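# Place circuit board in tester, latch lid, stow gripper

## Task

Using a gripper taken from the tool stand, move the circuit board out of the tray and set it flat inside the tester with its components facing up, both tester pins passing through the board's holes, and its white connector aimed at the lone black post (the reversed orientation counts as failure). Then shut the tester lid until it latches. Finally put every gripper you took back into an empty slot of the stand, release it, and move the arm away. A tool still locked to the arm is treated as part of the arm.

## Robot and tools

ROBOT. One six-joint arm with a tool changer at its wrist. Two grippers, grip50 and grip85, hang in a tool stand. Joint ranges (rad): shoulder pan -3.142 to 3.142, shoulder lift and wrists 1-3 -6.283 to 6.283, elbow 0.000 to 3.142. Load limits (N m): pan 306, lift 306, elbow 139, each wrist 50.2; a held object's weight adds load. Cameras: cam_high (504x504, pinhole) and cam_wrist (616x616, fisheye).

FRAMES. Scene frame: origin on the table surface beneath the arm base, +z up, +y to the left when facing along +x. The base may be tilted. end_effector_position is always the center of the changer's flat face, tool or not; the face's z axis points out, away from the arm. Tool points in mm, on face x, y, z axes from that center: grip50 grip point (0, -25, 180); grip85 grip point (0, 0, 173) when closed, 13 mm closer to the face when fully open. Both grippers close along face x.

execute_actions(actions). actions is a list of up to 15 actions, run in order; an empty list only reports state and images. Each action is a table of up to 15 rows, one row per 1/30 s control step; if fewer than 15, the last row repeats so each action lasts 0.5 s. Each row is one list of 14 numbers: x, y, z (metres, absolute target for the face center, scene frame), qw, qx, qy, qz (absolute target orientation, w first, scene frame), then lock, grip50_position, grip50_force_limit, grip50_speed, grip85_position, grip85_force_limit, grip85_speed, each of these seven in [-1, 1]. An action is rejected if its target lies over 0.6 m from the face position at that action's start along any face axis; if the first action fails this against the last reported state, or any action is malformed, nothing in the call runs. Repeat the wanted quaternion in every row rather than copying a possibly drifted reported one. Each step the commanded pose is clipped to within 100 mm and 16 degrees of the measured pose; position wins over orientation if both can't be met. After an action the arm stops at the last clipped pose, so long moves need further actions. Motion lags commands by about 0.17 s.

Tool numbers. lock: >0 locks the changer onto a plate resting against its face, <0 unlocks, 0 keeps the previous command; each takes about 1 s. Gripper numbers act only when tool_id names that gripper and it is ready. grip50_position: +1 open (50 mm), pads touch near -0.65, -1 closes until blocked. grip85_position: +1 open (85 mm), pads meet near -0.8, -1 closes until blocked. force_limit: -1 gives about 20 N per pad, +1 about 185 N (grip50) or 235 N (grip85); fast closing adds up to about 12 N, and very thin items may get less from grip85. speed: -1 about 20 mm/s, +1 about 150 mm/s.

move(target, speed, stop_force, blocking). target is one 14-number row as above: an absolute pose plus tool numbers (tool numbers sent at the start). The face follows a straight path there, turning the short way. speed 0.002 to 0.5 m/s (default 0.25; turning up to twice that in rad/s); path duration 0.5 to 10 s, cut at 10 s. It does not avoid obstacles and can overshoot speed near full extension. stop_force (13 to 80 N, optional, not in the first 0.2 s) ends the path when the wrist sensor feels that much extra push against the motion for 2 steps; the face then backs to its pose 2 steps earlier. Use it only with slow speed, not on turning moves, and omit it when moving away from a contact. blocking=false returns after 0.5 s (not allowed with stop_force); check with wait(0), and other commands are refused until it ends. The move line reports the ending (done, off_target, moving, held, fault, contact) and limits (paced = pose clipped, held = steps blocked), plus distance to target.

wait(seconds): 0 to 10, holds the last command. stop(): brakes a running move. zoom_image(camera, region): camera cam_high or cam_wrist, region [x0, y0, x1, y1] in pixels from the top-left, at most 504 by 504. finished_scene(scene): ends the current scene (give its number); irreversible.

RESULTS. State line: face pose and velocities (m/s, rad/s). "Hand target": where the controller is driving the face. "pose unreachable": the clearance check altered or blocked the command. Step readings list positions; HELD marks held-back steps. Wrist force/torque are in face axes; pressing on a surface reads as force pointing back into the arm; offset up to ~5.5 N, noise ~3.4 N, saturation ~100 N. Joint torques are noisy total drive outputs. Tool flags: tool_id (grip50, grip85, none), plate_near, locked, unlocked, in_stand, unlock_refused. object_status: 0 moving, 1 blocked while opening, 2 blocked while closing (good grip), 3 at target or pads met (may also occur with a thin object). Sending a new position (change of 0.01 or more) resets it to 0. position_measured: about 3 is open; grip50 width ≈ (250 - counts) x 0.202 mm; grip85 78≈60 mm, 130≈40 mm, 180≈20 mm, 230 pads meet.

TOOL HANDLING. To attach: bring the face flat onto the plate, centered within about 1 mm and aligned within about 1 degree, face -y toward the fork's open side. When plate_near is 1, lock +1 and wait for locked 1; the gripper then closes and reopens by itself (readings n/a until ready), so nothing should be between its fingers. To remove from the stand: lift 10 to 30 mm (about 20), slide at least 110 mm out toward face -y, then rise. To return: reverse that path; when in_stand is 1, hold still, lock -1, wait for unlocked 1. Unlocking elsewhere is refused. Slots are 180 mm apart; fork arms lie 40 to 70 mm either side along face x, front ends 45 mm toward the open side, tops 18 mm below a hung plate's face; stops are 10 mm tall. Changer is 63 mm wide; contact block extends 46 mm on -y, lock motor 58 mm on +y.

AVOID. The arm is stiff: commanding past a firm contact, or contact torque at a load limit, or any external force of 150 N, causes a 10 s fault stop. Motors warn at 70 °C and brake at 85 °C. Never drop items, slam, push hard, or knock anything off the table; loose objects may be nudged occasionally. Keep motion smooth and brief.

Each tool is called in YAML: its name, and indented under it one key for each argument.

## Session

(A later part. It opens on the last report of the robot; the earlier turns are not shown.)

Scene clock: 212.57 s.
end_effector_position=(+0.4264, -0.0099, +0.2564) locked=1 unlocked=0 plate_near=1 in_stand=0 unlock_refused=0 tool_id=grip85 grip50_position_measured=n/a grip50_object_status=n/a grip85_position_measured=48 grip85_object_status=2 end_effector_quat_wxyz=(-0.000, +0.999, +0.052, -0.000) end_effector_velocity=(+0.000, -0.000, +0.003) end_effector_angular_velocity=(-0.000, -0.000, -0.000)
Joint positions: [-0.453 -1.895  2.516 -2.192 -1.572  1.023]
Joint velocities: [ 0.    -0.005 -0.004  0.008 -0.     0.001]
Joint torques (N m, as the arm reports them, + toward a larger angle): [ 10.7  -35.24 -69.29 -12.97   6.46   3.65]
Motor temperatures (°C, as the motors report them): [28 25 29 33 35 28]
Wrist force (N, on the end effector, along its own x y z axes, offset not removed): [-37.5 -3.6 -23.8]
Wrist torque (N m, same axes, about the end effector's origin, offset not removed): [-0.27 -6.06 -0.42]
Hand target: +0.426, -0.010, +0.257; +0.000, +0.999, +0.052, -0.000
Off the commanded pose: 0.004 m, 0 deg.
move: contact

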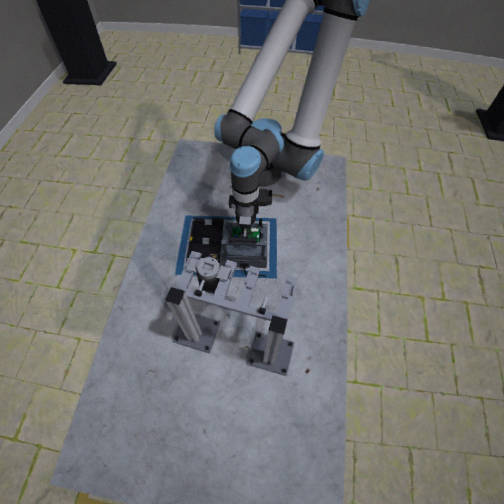

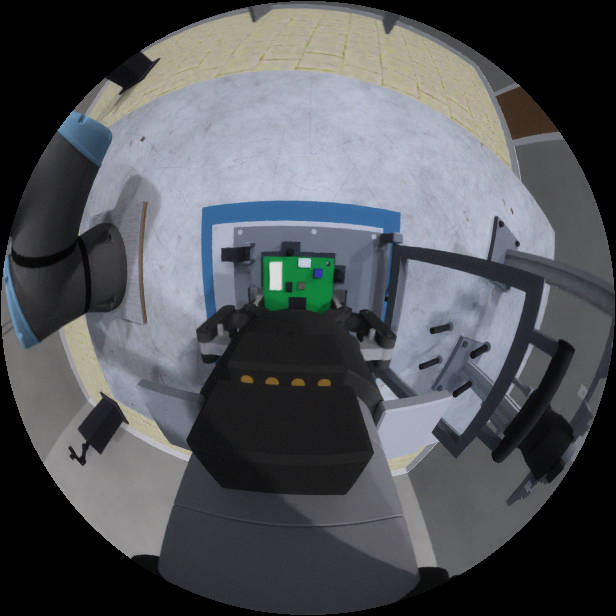

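move:
  target: [0.4250,-0.0110,0.2575,0,0.9986,0.0523,0,0,1,0,0,-1,-0.6,-0.8]
  speed: 0.01

move:
  target: [0.4250,-0.0110,0.249,0,0.9986,0.0523,0,0,1,0,0,-1,-0.6,-0.8]
  speed: 0.004
  stop_force: 13

zoom_image:
  camera: "cam_wrist"
  region: [280, 230, 360, 294]

Scene clock: 219.73 s.
end_effector_position=(+0.4252, -0.0109, +0.2575) locked=1 unlocked=0 plate_near=1 in_stand=0 unlock_refused=0 tool_id=grip85 grip50_position_measured=n/a grip50_object_status=n/a grip85_position_measured=48 grip85_object_status=2 end_effector_quat_wxyz=(-0.000, +0.999, +0.052, +0.000) end_effector_velocity=(-0.001, -0.000, -0.000) end_effector_angular_velocity=(+0.001, +0.001, +0.000)
Joint positions: [-0.457 -1.9    2.517 -2.188 -1.572  1.02 ]
Joint velocities: [-0.002 -0.002  0.001  0.002  0.    -0.003]
Joint torques (N m, as the arm reports them, + toward a larger angle): [-11.01 -39.13 -41.18  -3.7    0.73  -3.24]
Motor temperatures (°C, as the motors report them): [28 25 29 33 35 28]
Wrist force (N, on the end effector, along its own x y z axes, offset not removed): [0.9 -0.5 0.7]
Wrist torque (N m, same axes, about the end effector's origin, offset not removed): [-0.07 -0.39 -0.11]
Hand target: +0.425, -0.011, +0.257; -0.000, +0.999, +0.052, -0.000
Off the commanded pose: 0.000 m, 0 deg.
move: done

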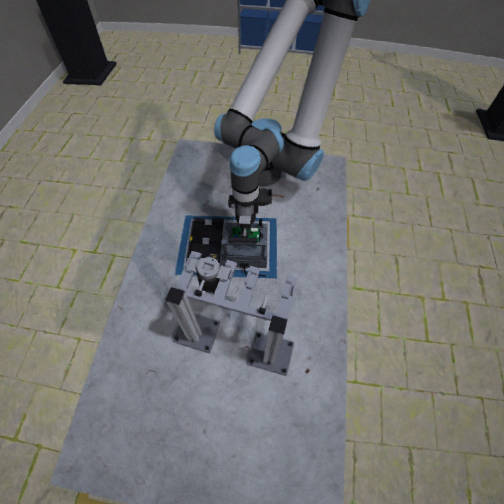

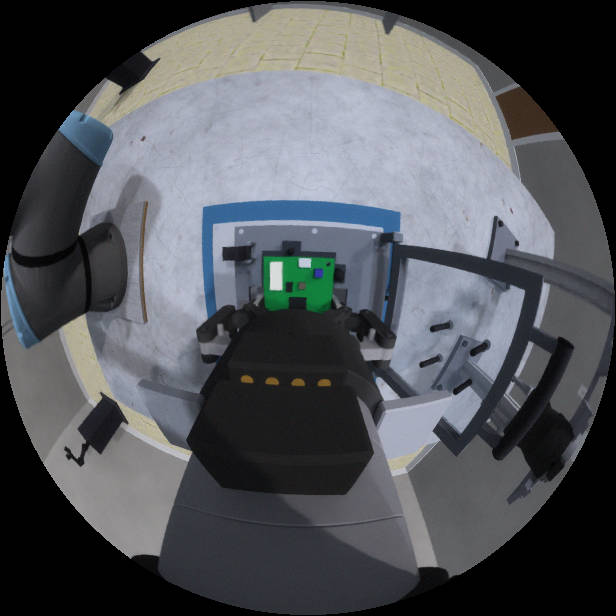

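Scene clock: 221.30 s.
end_effector_position=(+0.4250, -0.0109, +0.2527) locked=1 unlocked=0 plate_near=1 in_stand=0 unlock_refused=0 tool_id=grip85 grip50_position_measured=n/a grip50_object_status=n/a grip85_position_measured=48 grip85_object_status=2 end_effector_quat_wxyz=(-0.000, +0.999, +0.052, -0.000) end_effector_velocity=(-0.000, +0.000, +0.001) end_effector_angular_velocity=(+0.000, +0.001, +0.001)
Joint positions: [-0.457 -1.892  2.523 -2.201 -1.572  1.019]
Joint velocities: [ 0.    -0.003 -0.001  0.005 -0.    -0.001]
Joint torques (N m, as the arm reports them, + toward a larger angle): [-17.34 -38.34 -54.64  -4.36  -5.2   -3.03]
Motor temperatures (°C, as the motors report them): [28 25 29 33 35 28]
Wrist force (N, on the end effector, along its own x y z axes, offset not removed): [0.9 -21.0 -16.4]
Wrist torque (N m, same axes, about the end effector's origin, offset not removed): [3.10 0.06 0.01]
Hand target: +0.425, -0.011, +0.253; -0.000, +0.999, +0.052, +0.000
Off the commanded pose: 0.004 m, 0 deg.
move: contact

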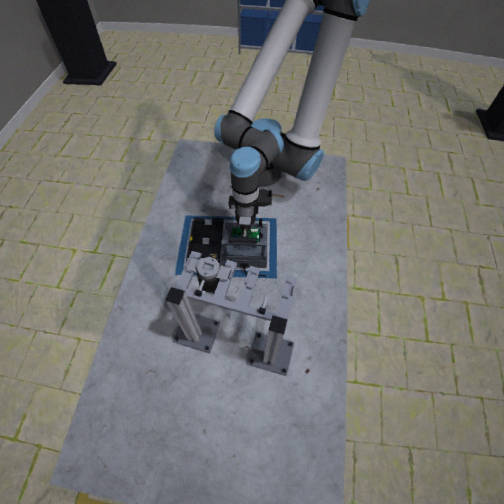

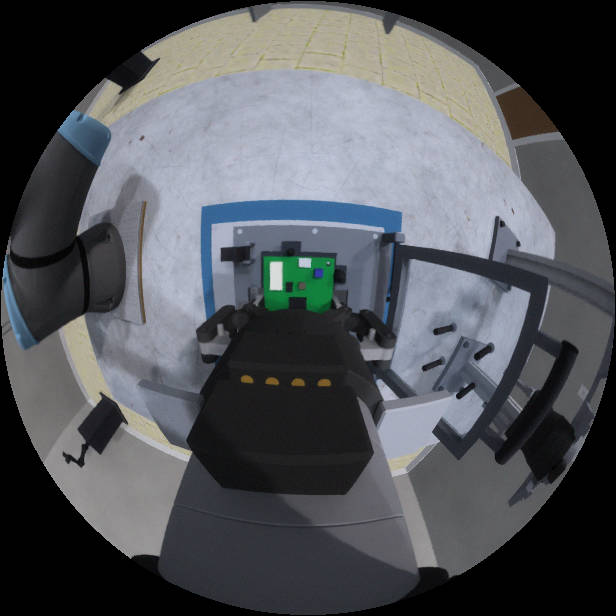

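Region (280, 230, 360, 294) of cam_wrist's 616x616 image, scaled by 6.300, with more detail than that image has; it fills the top 403 rows of this view, and the rest is white.

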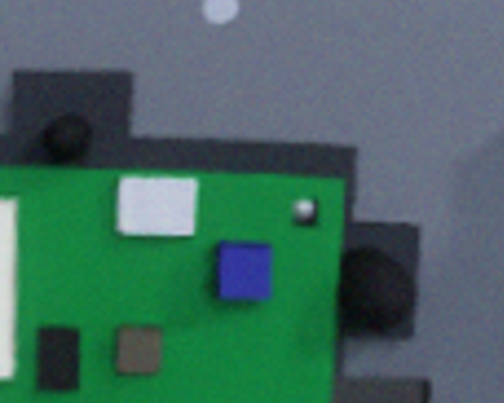

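Pin is in the hole, pushing toward −y_f. Shift 0.6 mm back.

move:
  target: [0.4249,-0.0103,0.2535,0,0.9986,0.0523,0,0,1,0,0,-1,-0.6,-0.8]
  speed: 0.01

move:
  target: [0.4249,-0.0103,0.238,0,0.9986,0.0523,0,0,1,0,0,-1,-0.6,-0.8]
  speed: 0.004
  stop_force: 13

zoom_image:
  camera: "cam_wrist"
  region: [280, 230, 360, 294]

Scene clock: 225.53 s.
end_effector_position=(+0.4249, -0.0104, +0.2535) locked=1 unlocked=0 plate_near=1 in_stand=0 unlock_refused=0 tool_id=grip85 grip50_position_measured=n/a grip50_object_status=n/a grip85_position_measured=48 grip85_object_status=2 end_effector_quat_wxyz=(+0.000, +0.999, +0.052, -0.000) end_effector_velocity=(+0.000, +0.001, +0.000) end_effector_angular_velocity=(+0.000, -0.000, +0.001)
Joint positions: [-0.456 -1.894  2.522 -2.199 -1.572  1.021]
Joint velocities: [ 0.002 -0.001 -0.     0.001  0.     0.001]
Joint torques (N m, as the arm reports them, + toward a larger angle): [  6.82 -38.78 -58.3   -3.22  -1.45   3.5 ]
Motor temperatures (°C, as the motors report them): [28 25 29 33 35 28]
Wrist force (N, on the end effector, along its own x y z axes, offset not removed): [-3.4 0.5 -1.2]
Wrist torque (N m, same axes, about the end effector's origin, offset not removed): [0.13 -0.07 -0.10]
Hand target: +0.425, -0.010, +0.253; +0.000, +0.999, +0.052, +0.000
Off the commanded pose: 0.000 m, 0 deg.
move: done

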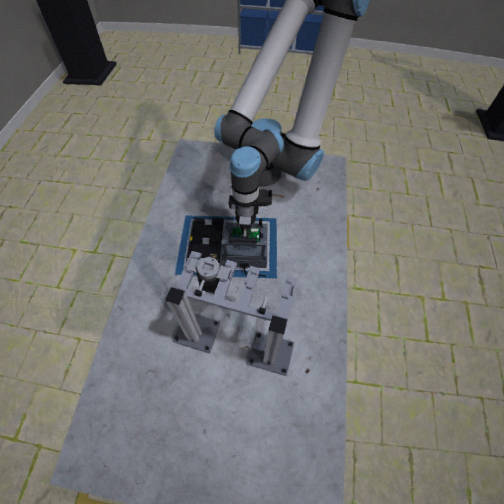

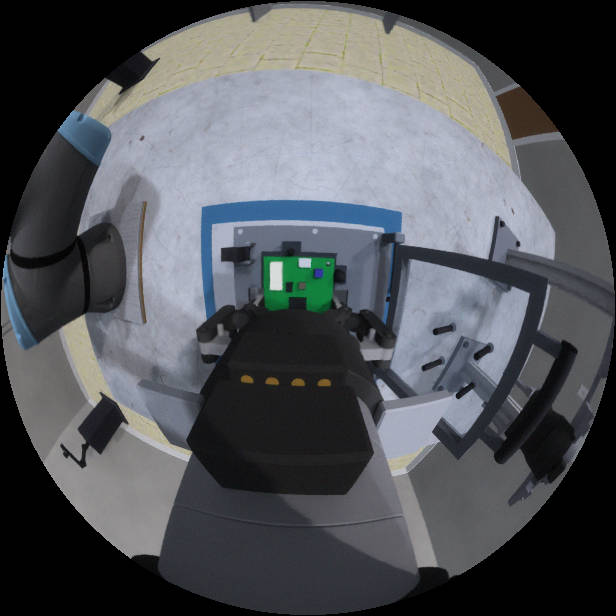

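Scene clock: 226.27 s.
end_effector_position=(+0.4249, -0.0104, +0.2520) locked=1 unlocked=0 plate_near=1 in_stand=0 unlock_refused=0 tool_id=grip85 grip50_position_measured=n/a grip50_object_status=n/a grip85_position_measured=48 grip85_object_status=2 end_effector_quat_wxyz=(+0.000, +0.999, +0.052, -0.000) end_effector_velocity=(-0.000, +0.001, +0.001) end_effector_angular_velocity=(+0.001, +0.002, +0.002)
Joint positions: [-0.456 -1.892  2.524 -2.203 -1.572  1.021]
Joint velocities: [ 0.002 -0.001 -0.002  0.006 -0.     0.   ]
Joint torques (N m, as the arm reports them, + toward a larger angle): [  3.38 -35.88 -51.42  -4.48  -2.     2.79]
Motor temperatures (°C, as the motors report them): [28 25 29 33 35 28]
Wrist force (N, on the end effector, along its own x y z axes, offset not removed): [-4.4 -15.1 -20.1]
Wrist torque (N m, same axes, about the end effector's origin, offset not removed): [2.05 -0.63 -0.17]
Hand target: +0.425, -0.010, +0.252; +0.000, +0.999, +0.052, +0.000
Off the commanded pose: 0.014 m, 0 deg.
move: contact

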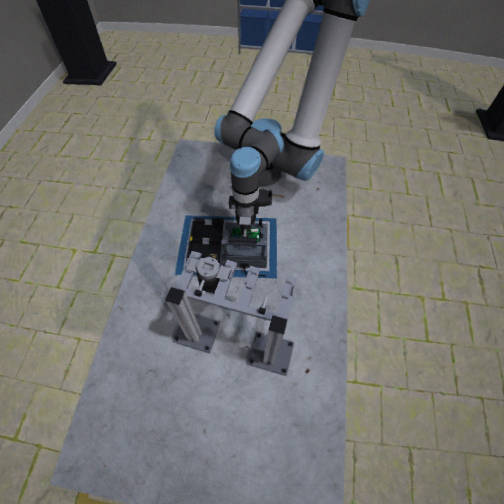

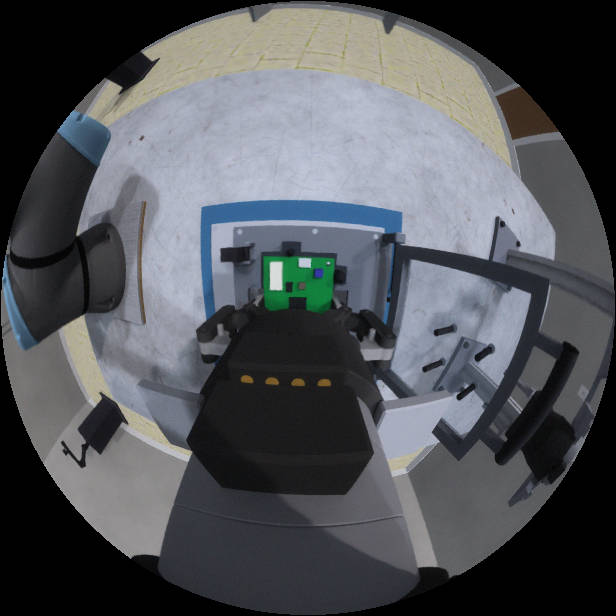

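Region (280, 230, 360, 294) of cam_wrist's 616x616 image, scaled by 6.300, with more detail than that image has; it fills the top 403 rows of this view, and the rest is white.

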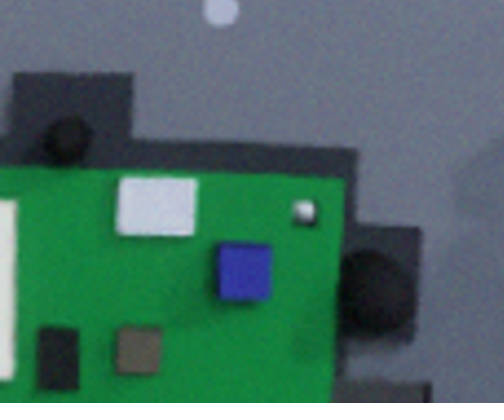

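move:
  target: [0.4247,-0.0098,0.2526,0,0.9986,0.0523,0,0,1,0,0,-1,-0.6,-0.8]
  speed: 0.01

move:
  target: [0.4247,-0.0098,0.238,0,0.9986,0.0523,0,0,1,0,0,-1,-0.6,-0.8]
  speed: 0.003
  stop_force: 15

zoom_image:
  camera: "cam_wrist"
  region: [280, 230, 360, 294]

Scene clock: 231.93 s.
end_effector_position=(+0.4247, -0.0099, +0.2526) locked=1 unlocked=0 plate_near=1 in_stand=0 unlock_refused=0 tool_id=grip85 grip50_position_measured=n/a grip50_object_status=n/a grip85_position_measured=48 grip85_object_status=2 end_effector_quat_wxyz=(+0.000, +0.999, +0.052, -0.000) end_effector_velocity=(+0.000, +0.001, +0.000) end_effector_angular_velocity=(-0.000, -0.000, +0.001)
Joint positions: [-0.455 -1.893  2.523 -2.201 -1.572  1.022]
Joint velocities: [ 0.002 -0.    -0.     0.    -0.     0.001]
Joint torques (N m, as the arm reports them, + toward a larger angle): [ 11.17 -40.91 -57.05  -3.53  -0.87   3.99]
Motor temperatures (°C, as the motors report them): [28 25 29 33 35 28]
Wrist force (N, on the end effector, along its own x y z axes, offset not removed): [-0.8 -0.5 -0.7]
Wrist torque (N m, same axes, about the end effector's origin, offset not removed): [0.03 -0.18 -0.02]
Hand target: +0.425, -0.010, +0.253; +0.000, +0.999, +0.052, +0.000
Off the commanded pose: 0.000 m, 0 deg.
move: done

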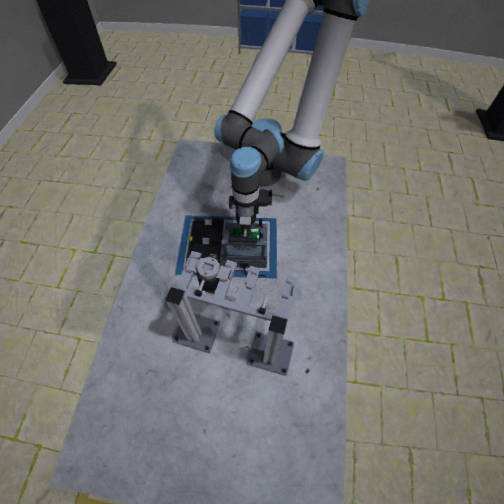

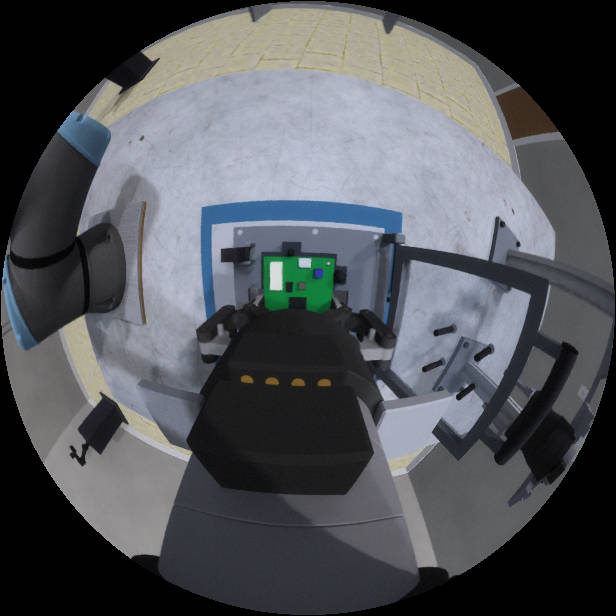

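Scene clock: 234.17 s.
end_effector_position=(+0.4247, -0.0098, +0.2469) locked=1 unlocked=0 plate_near=1 in_stand=0 unlock_refused=0 tool_id=grip85 grip50_position_measured=n/a grip50_object_status=n/a grip85_position_measured=48 grip85_object_status=2 end_effector_quat_wxyz=(+0.000, +0.999, +0.052, -0.000) end_effector_velocity=(-0.001, +0.000, +0.000) end_effector_angular_velocity=(+0.001, +0.002, +0.001)
Joint positions: [-0.455 -1.884  2.53  -2.217 -1.572  1.022]
Joint velocities: [ 0.    -0.001 -0.001  0.004 -0.    -0.001]
Joint torques (N m, as the arm reports them, + toward a larger angle): [  5.1  -32.85 -51.37  -3.77   0.91   0.99]
Motor temperatures (°C, as the motors report them): [28 25 29 33 35 28]
Wrist force (N, on the end effector, along its own x y z axes, offset not removed): [-7.2 -4.1 -22.4]
Wrist torque (N m, same axes, about the end effector's origin, offset not removed): [1.33 -1.44 -0.39]
Hand target: +0.425, -0.010, +0.247; +0.000, +0.999, +0.052, +0.000
Off the commanded pose: 0.009 m, 0 deg.
move: contact

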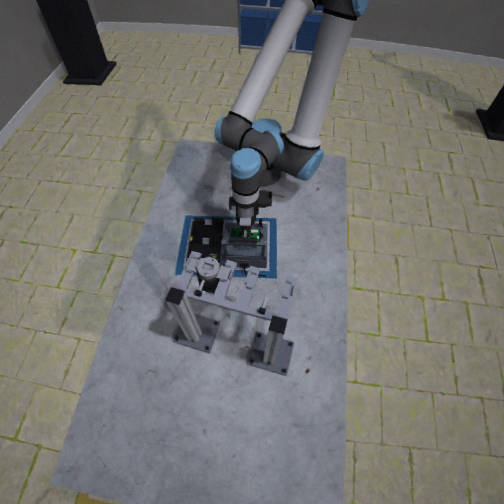

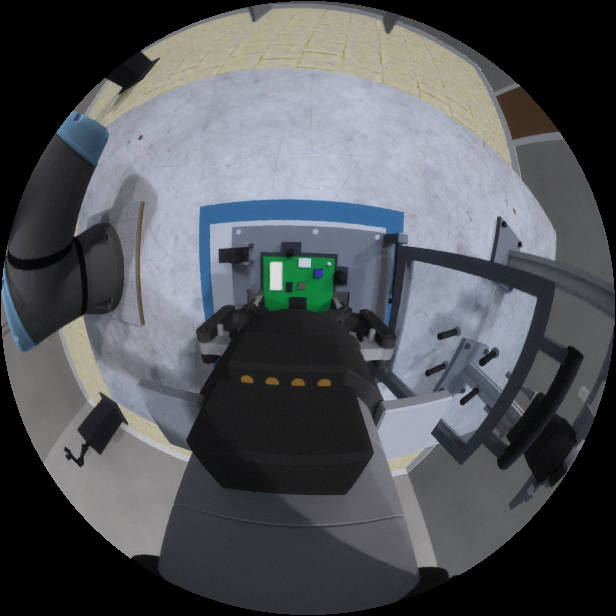

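Region (280, 230, 360, 294) of cam_wrist's 616x616 image, scaled by 6.300, with more detail than that image has; it fills the top 403 rows of this view, and the rest is white.

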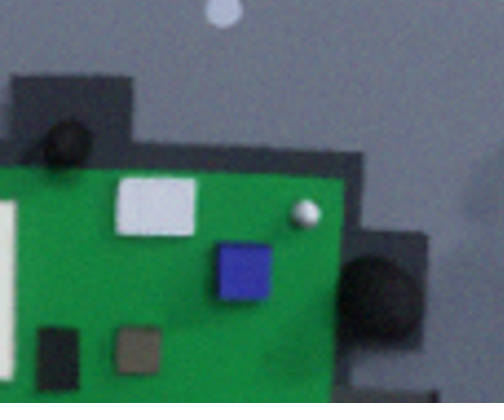

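move:
  target: [0.4246,-0.0098,0.2474,0,0.9986,0.0523,0,0,1,0,0,0.85,-0.6,-0.5]
  speed: 0.01

move:
  target: [0.4246,-0.0098,0.29,0,0.9986,0.0523,0,0,1,0,0,0.85,-0.6,-0.5]
  speed: 0.08

move:
  target: [0.43,-0.07,0.40,0,0.9986,0.0523,0,0,1,0,0,-0.8,-0.6,0.5]

zoom_image:
  camera: "cam_wrist"
  region: [230, 170, 450, 320]

Scene clock: 242.43 s.
end_effector_position=(+0.4246, -0.0098, +0.2474) locked=1 unlocked=0 plate_near=1 in_stand=0 unlock_refused=0 tool_id=grip85 grip50_position_measured=n/a grip50_object_status=n/a grip85_position_measured=22 grip85_object_status=3 end_effector_quat_wxyz=(+0.000, +0.999, +0.052, -0.000) end_effector_velocity=(+0.000, -0.000, +0.000) end_effector_angular_velocity=(-0.000, -0.000, -0.000)
Joint positions: [-0.455 -1.885  2.53  -2.216 -1.572  1.022]
Joint velocities: [-0.    -0.001 -0.     0.     0.     0.   ]
Joint torques (N m, as the arm reports them, + toward a larger angle): [ -4.37 -42.91 -56.56  -3.38   1.68  -2.17]
Motor temperatures (°C, as the motors report them): [28 25 29 33 35 28]
Wrist force (N, on the end effector, along its own x y z axes, offset not removed): [1.1 0.9 -2.3]
Wrist torque (N m, same axes, about the end effector's origin, offset not removed): [0.11 -0.38 -0.13]
Hand target: +0.425, -0.010, +0.247; +0.000, +0.999, +0.052, +0.000
Off the commanded pose: 0.000 m, 0 deg.
move: done

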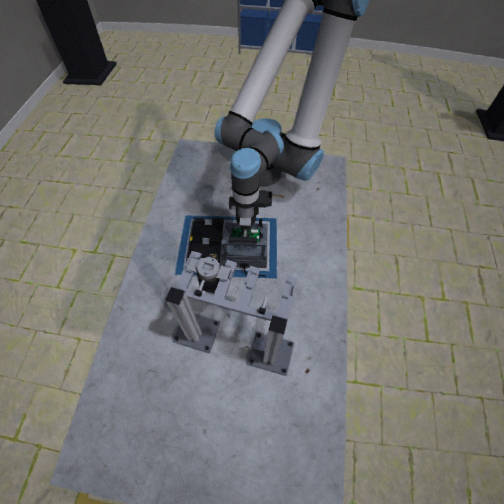

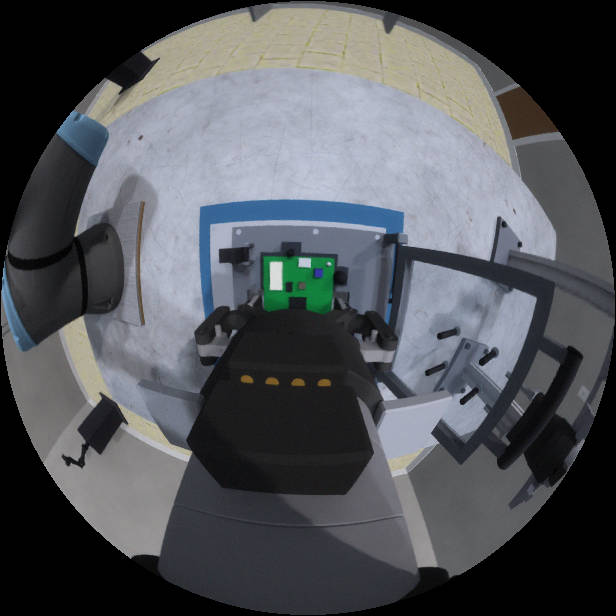

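Scene clock: 243.43 s.
end_effector_position=(+0.4246, -0.0097, +0.2896) locked=1 unlocked=0 plate_near=1 in_stand=0 unlock_refused=0 tool_id=grip85 grip50_position_measured=n/a grip50_object_status=n/a grip85_position_measured=22 grip85_object_status=3 end_effector_quat_wxyz=(+0.000, +0.999, +0.052, +0.000) end_effector_velocity=(-0.000, +0.000, +0.003) end_effector_angular_velocity=(+0.000, +0.000, +0.003)
Joint positions: [-0.455 -1.949  2.477 -2.099 -1.572  1.022]
Joint velocities: [ 0.    -0.003 -0.004  0.007 -0.    -0.002]
Joint torques (N m, as the arm reports them, + toward a larger angle): [-10.27 -33.15 -59.31  -3.16  -0.88  -3.45]
Motor temperatures (°C, as the motors report them): [28 25 29 33 35 28]
Wrist force (N, on the end effector, along its own x y z axes, offset not removed): [0.5 -3.6 -2.0]
Wrist torque (N m, same axes, about the end effector's origin, offset not removed): [-0.21 -0.37 -0.05]
Hand target: +0.425, -0.010, +0.290; +0.000, +0.999, +0.052, +0.000
Off the commanded pose: 0.000 m, 0 deg.
move: done

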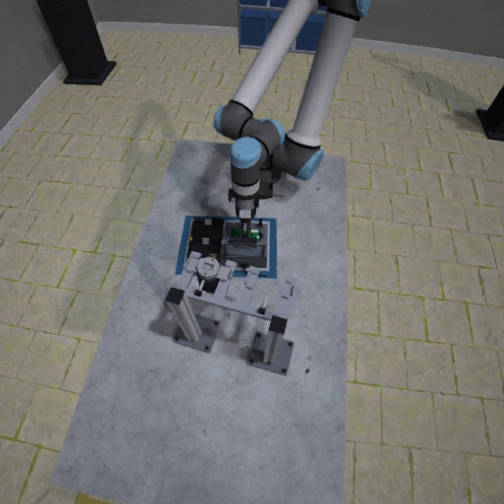

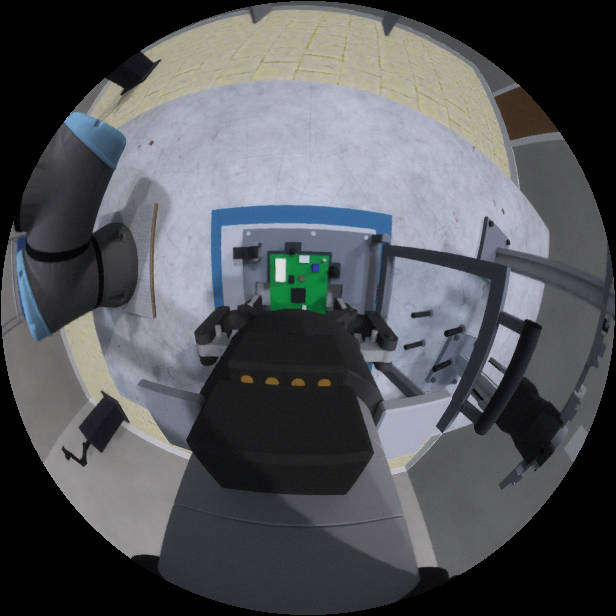

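Scene clock: 244.60 s.
end_effector_position=(+0.4301, -0.0698, +0.3996) locked=1 unlocked=0 plate_near=1 in_stand=0 unlock_refused=0 tool_id=grip85 grip50_position_measured=n/a grip50_object_status=n/a grip85_position_measured=229 grip85_object_status=3 end_effector_quat_wxyz=(-0.000, +0.999, +0.052, +0.000) end_effector_velocity=(-0.000, -0.001, +0.002) end_effector_angular_velocity=(+0.001, +0.001, +0.001)
Joint positions: [-0.581 -2.026  2.308 -1.853 -1.572  0.895]
Joint velocities: [-0.002 -0.001 -0.004  0.006  0.    -0.003]
Joint torques (N m, as the arm reports them, + toward a larger angle): [-11.18 -37.15 -65.02  -2.91   1.32  -3.22]
Motor temperatures (°C, as the motors report them): [28 25 29 33 35 28]
Wrist force (N, on the end effector, along its own x y z axes, offset not removed): [-0.9 -0.7 -3.4]
Wrist torque (N m, same axes, about the end effector's origin, offset not removed): [-0.01 -0.20 -0.08]
Hand target: +0.430, -0.070, +0.400; -0.000, +0.999, +0.052, +0.000
Off the commanded pose: 0.000 m, 0 deg.
move: done

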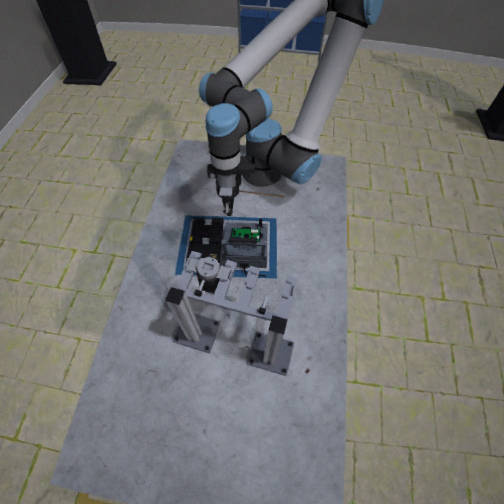

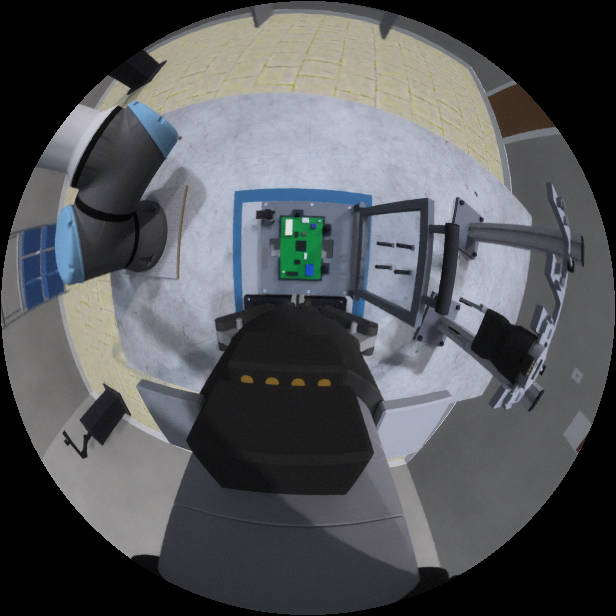

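Region (230, 170, 450, 320) of cam_wrist's 616x616 image, scaled by 2.291, with more detail than that image has; it fills the top 344 rows of this view, and the rest is white.

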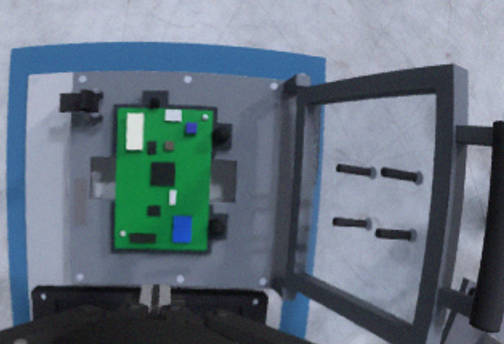

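zoom_image:
  camera: "cam_wrist"
  region: [340, 180, 500, 360]

zoom_image:
  camera: "cam_high"
  region: [215, 210, 285, 280]

Region (340, 180, 500, 360) of cam_wrist's 616x616 image, scaled by 2.800, with more detail than that image has.

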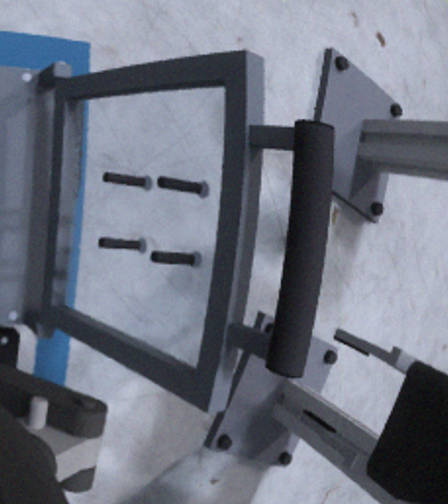

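Region (215, 210, 285, 280) of cam_high's 504x504 image, scaled by 7.200, with more detail than that image has.

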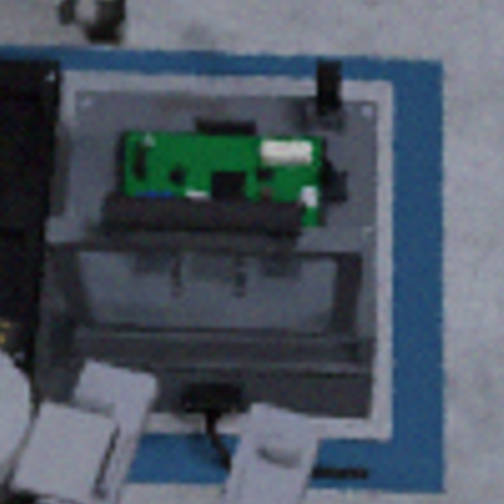

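move:
  target: [0.46,-0.04,0.49,0,0.9986,0.0523,0,0,1,0,0,0.3,-1,0.5]
  speed: 0.3

move:
  target: [0.567,0.005,0.49,0,0.9986,0.0523,0,0,1,0,0,0.3,-1,0.5]
  speed: 0.3

zoom_image:
  camera: "cam_wrist"
  region: [200, 180, 400, 340]

Scene clock: 266.70 s.
end_effector_position=(+0.4599, -0.0402, +0.4897) locked=1 unlocked=0 plate_near=1 in_stand=0 unlock_refused=0 tool_id=grip85 grip50_position_measured=n/a grip50_object_status=n/a grip85_position_measured=91 grip85_object_status=3 end_effector_quat_wxyz=(+0.000, +0.999, +0.052, +0.000) end_effector_velocity=(+0.001, +0.000, +0.003) end_effector_angular_velocity=(+0.000, +0.001, -0.001)
Joint positions: [-0.483 -2.007  2.137 -1.701 -1.572  0.994]
Joint velocities: [ 0.002  0.002 -0.006  0.005 -0.     0.003]
Joint torques (N m, as the arm reports them, + toward a larger angle): [  9.1   -5.75 -65.58  -3.88  -2.23   3.29]
Motor temperatures (°C, as the motors report them): [28 25 30 33 35 28]
Wrist force (N, on the end effector, along its own x y z axes, offset not removed): [-2.5 -1.9 -1.1]
Wrist torque (N m, same axes, about the end effector's origin, offset not removed): [-0.09 -0.11 -0.15]
Hand target: +0.460, -0.040, +0.490; +0.000, +0.999, +0.052, +0.000
Off the commanded pose: 0.000 m, 0 deg.
move: done

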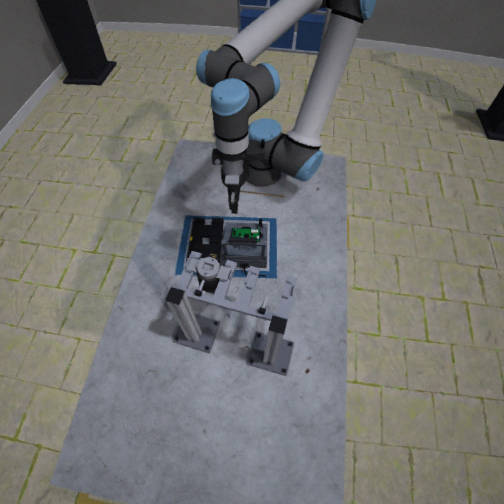

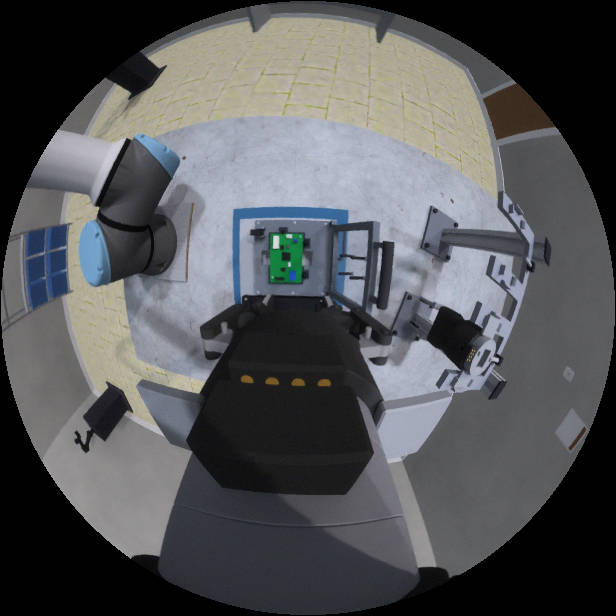

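Scene clock: 267.80 s.
end_effector_position=(+0.5666, +0.0047, +0.4901) locked=1 unlocked=0 plate_near=1 in_stand=0 unlock_refused=0 tool_id=grip85 grip50_position_measured=n/a grip50_object_status=n/a grip85_position_measured=91 grip85_object_status=3 end_effector_quat_wxyz=(+0.000, +0.999, +0.052, +0.000) end_effector_velocity=(+0.003, -0.000, -0.000) end_effector_angular_velocity=(-0.000, +0.001, -0.001)
Joint positions: [-0.313 -1.802  2.004 -1.773 -1.572  1.163]
Joint velocities: [ 0.001  0.006 -0.004 -0.001 -0.     0.002]
Joint torques (N m, as the arm reports them, + toward a larger angle): [  6.2  -27.85 -67.22 -10.13  -2.2    3.9 ]
Motor temperatures (°C, as the motors report them): [28 25 30 33 35 28]
Wrist force (N, on the end effector, along its own x y z axes, offset not removed): [1.1 -1.2 -2.0]
Wrist torque (N m, same axes, about the end effector's origin, offset not removed): [-0.09 -0.38 -0.12]
Hand target: +0.567, +0.005, +0.490; +0.000, +0.999, +0.052, +0.000
Off the commanded pose: 0.000 m, 0 deg.
move: done

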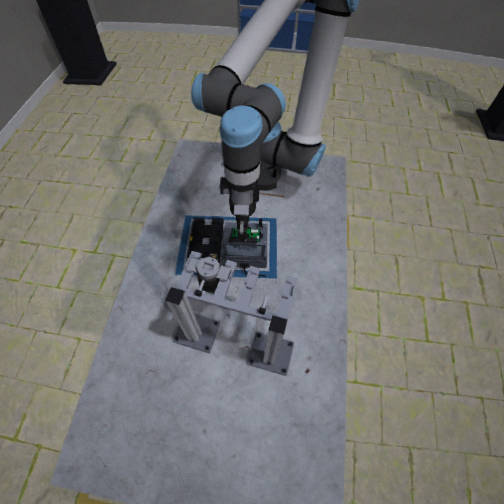

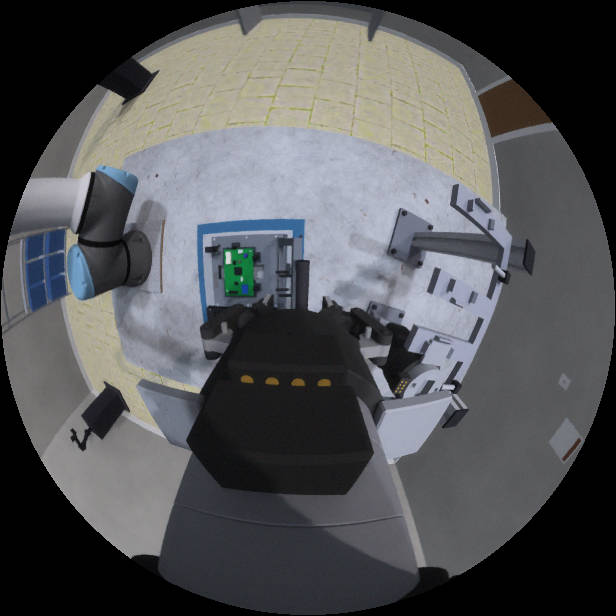

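Region (200, 180, 400, 340) of cam_wrist's 616x616 image, scaled by 2.520, with more detail than that image has; it fills the top 403 rows of this view, and the rest is white.

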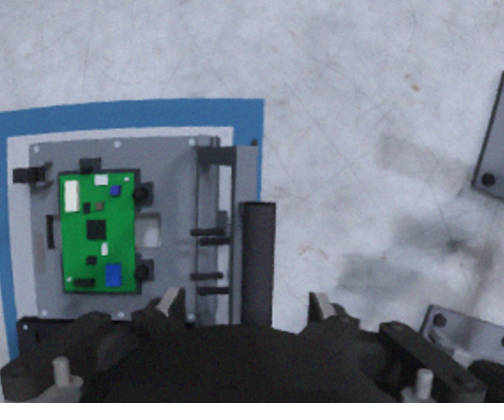

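move:
  target: [0.5719,0.0006,0.447,0,0.9986,0.0523,0,0,1,0,0,0.0,-1,0.5]
  speed: 0.06

move:
  target: [0.5719,0.0006,0.447,0,0.9986,0.0523,0,0,1,0,0,-1,-1,-0.5]

zoom_image:
  camera: "cam_wrist"
  region: [200, 180, 400, 340]

zoom_image:
  camera: "cam_high"
  region: [200, 190, 290, 280]

Scene clock: 285.10 s.
end_effector_position=(+0.5718, +0.0006, +0.4473) locked=1 unlocked=0 plate_near=1 in_stand=0 unlock_refused=0 tool_id=grip85 grip50_position_measured=n/a grip50_object_status=n/a grip85_position_measured=129 grip85_object_status=3 end_effector_quat_wxyz=(-0.000, +0.999, +0.052, -0.000) end_effector_velocity=(+0.000, -0.001, -0.002) end_effector_angular_velocity=(-0.001, -0.002, -0.004)
Joint positions: [-0.318 -1.774  2.059 -1.857 -1.572  1.159]
Joint velocities: [-0.002  0.001  0.003 -0.006 -0.     0.002]
Joint torques (N m, as the arm reports them, + toward a larger angle): [-11.53 -26.48 -49.03 -10.88   1.56  -3.37]
Motor temperatures (°C, as the motors report them): [28 25 30 33 35 28]
Wrist force (N, on the end effector, along its own x y z axes, offset not removed): [0.1 -2.3 -1.0]
Wrist torque (N m, same axes, about the end effector's origin, offset not removed): [-0.14 -0.21 -0.03]
Hand target: +0.572, +0.001, +0.447; -0.000, +0.999, +0.052, -0.000
Off the commanded pose: 0.000 m, 0 deg.
move: done

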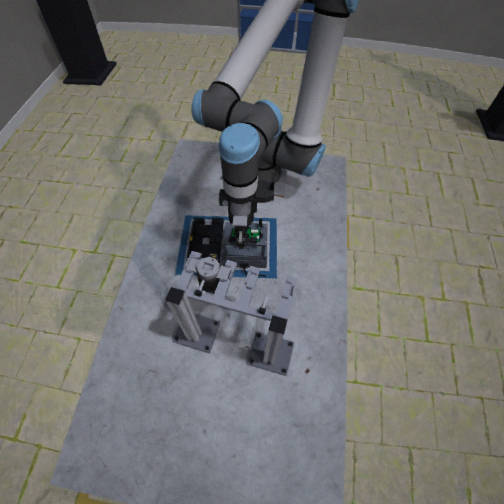

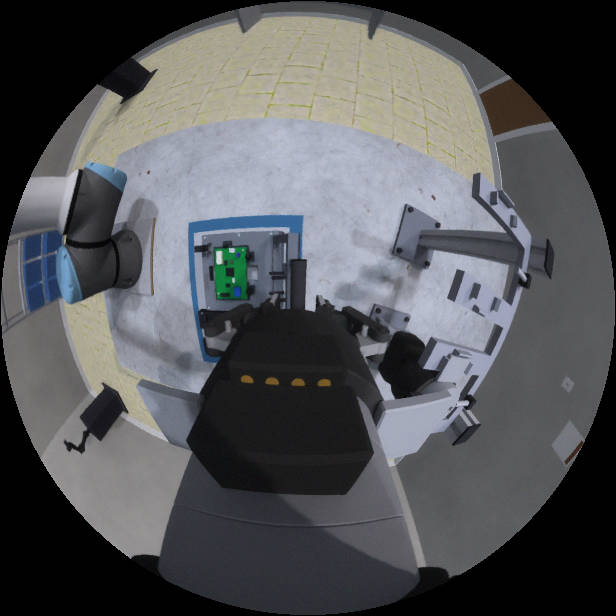

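Scene clock: 285.87 s.
end_effector_position=(+0.5719, +0.0006, +0.4470) locked=1 unlocked=0 plate_near=1 in_stand=0 unlock_refused=0 tool_id=grip85 grip50_position_measured=n/a grip50_object_status=n/a grip85_position_measured=192 grip85_object_status=2 end_effector_quat_wxyz=(+0.000, +0.999, +0.052, +0.000) end_effector_velocity=(-0.000, +0.000, -0.001) end_effector_angular_velocity=(+0.000, +0.001, +0.002)
Joint positions: [-0.318 -1.773  2.06  -1.857 -1.572  1.159]
Joint velocities: [ 0.001  0.     0.001 -0.     0.    -0.001]
Joint torques (N m, as the arm reports them, + toward a larger angle): [-13.42 -18.38 -45.51 -10.76   1.18  -3.36]
Motor temperatures (°C, as the motors report them): [28 25 30 33 35 28]
Wrist force (N, on the end effector, along its own x y z axes, offset not removed): [-2.6 -0.2 -6.8]
Wrist torque (N m, same axes, about the end effector's origin, offset not removed): [0.31 -0.45 -0.32]
Hand target: +0.572, +0.001, +0.447; -0.000, +0.999, +0.052, -0.000
Off the commanded pose: 0.000 m, 0 deg.
move: done

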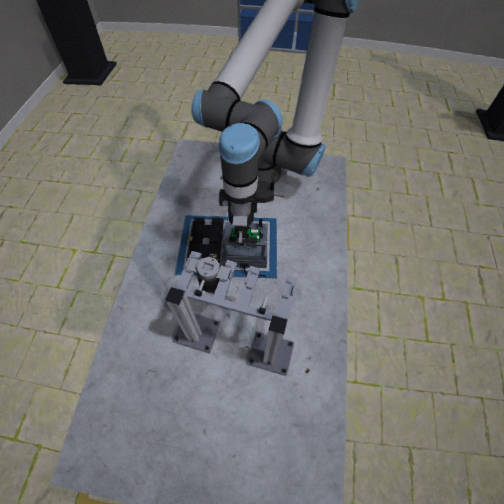

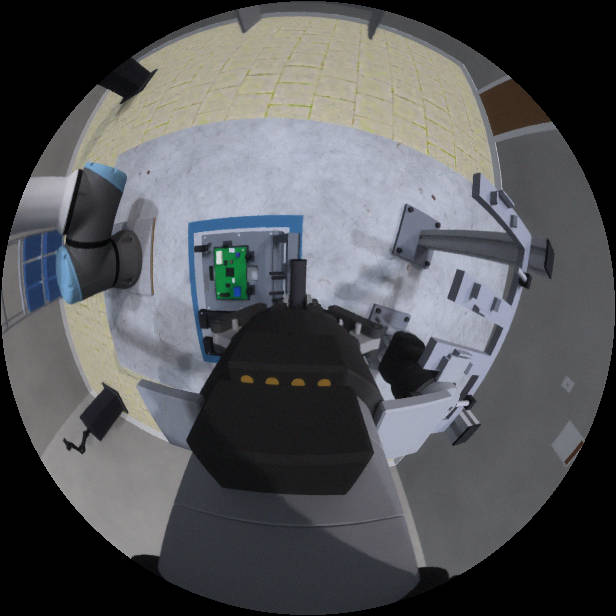

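Region (200, 180, 400, 340) of cam_wrist's 616x616 image, scaled by 2.520, with more detail than that image has; it fills the top 403 rows of this view, and the rest is white.

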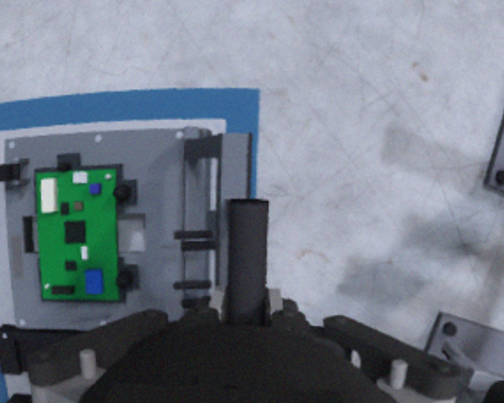

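Region (200, 190, 290, 280) of cam_high's 504x504 image, scaled by 5.600, with more detail than that image has.

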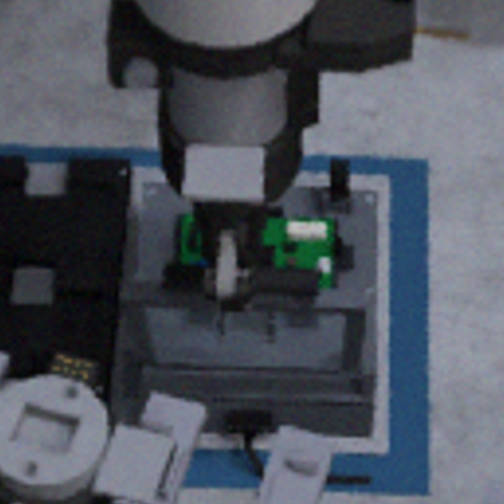

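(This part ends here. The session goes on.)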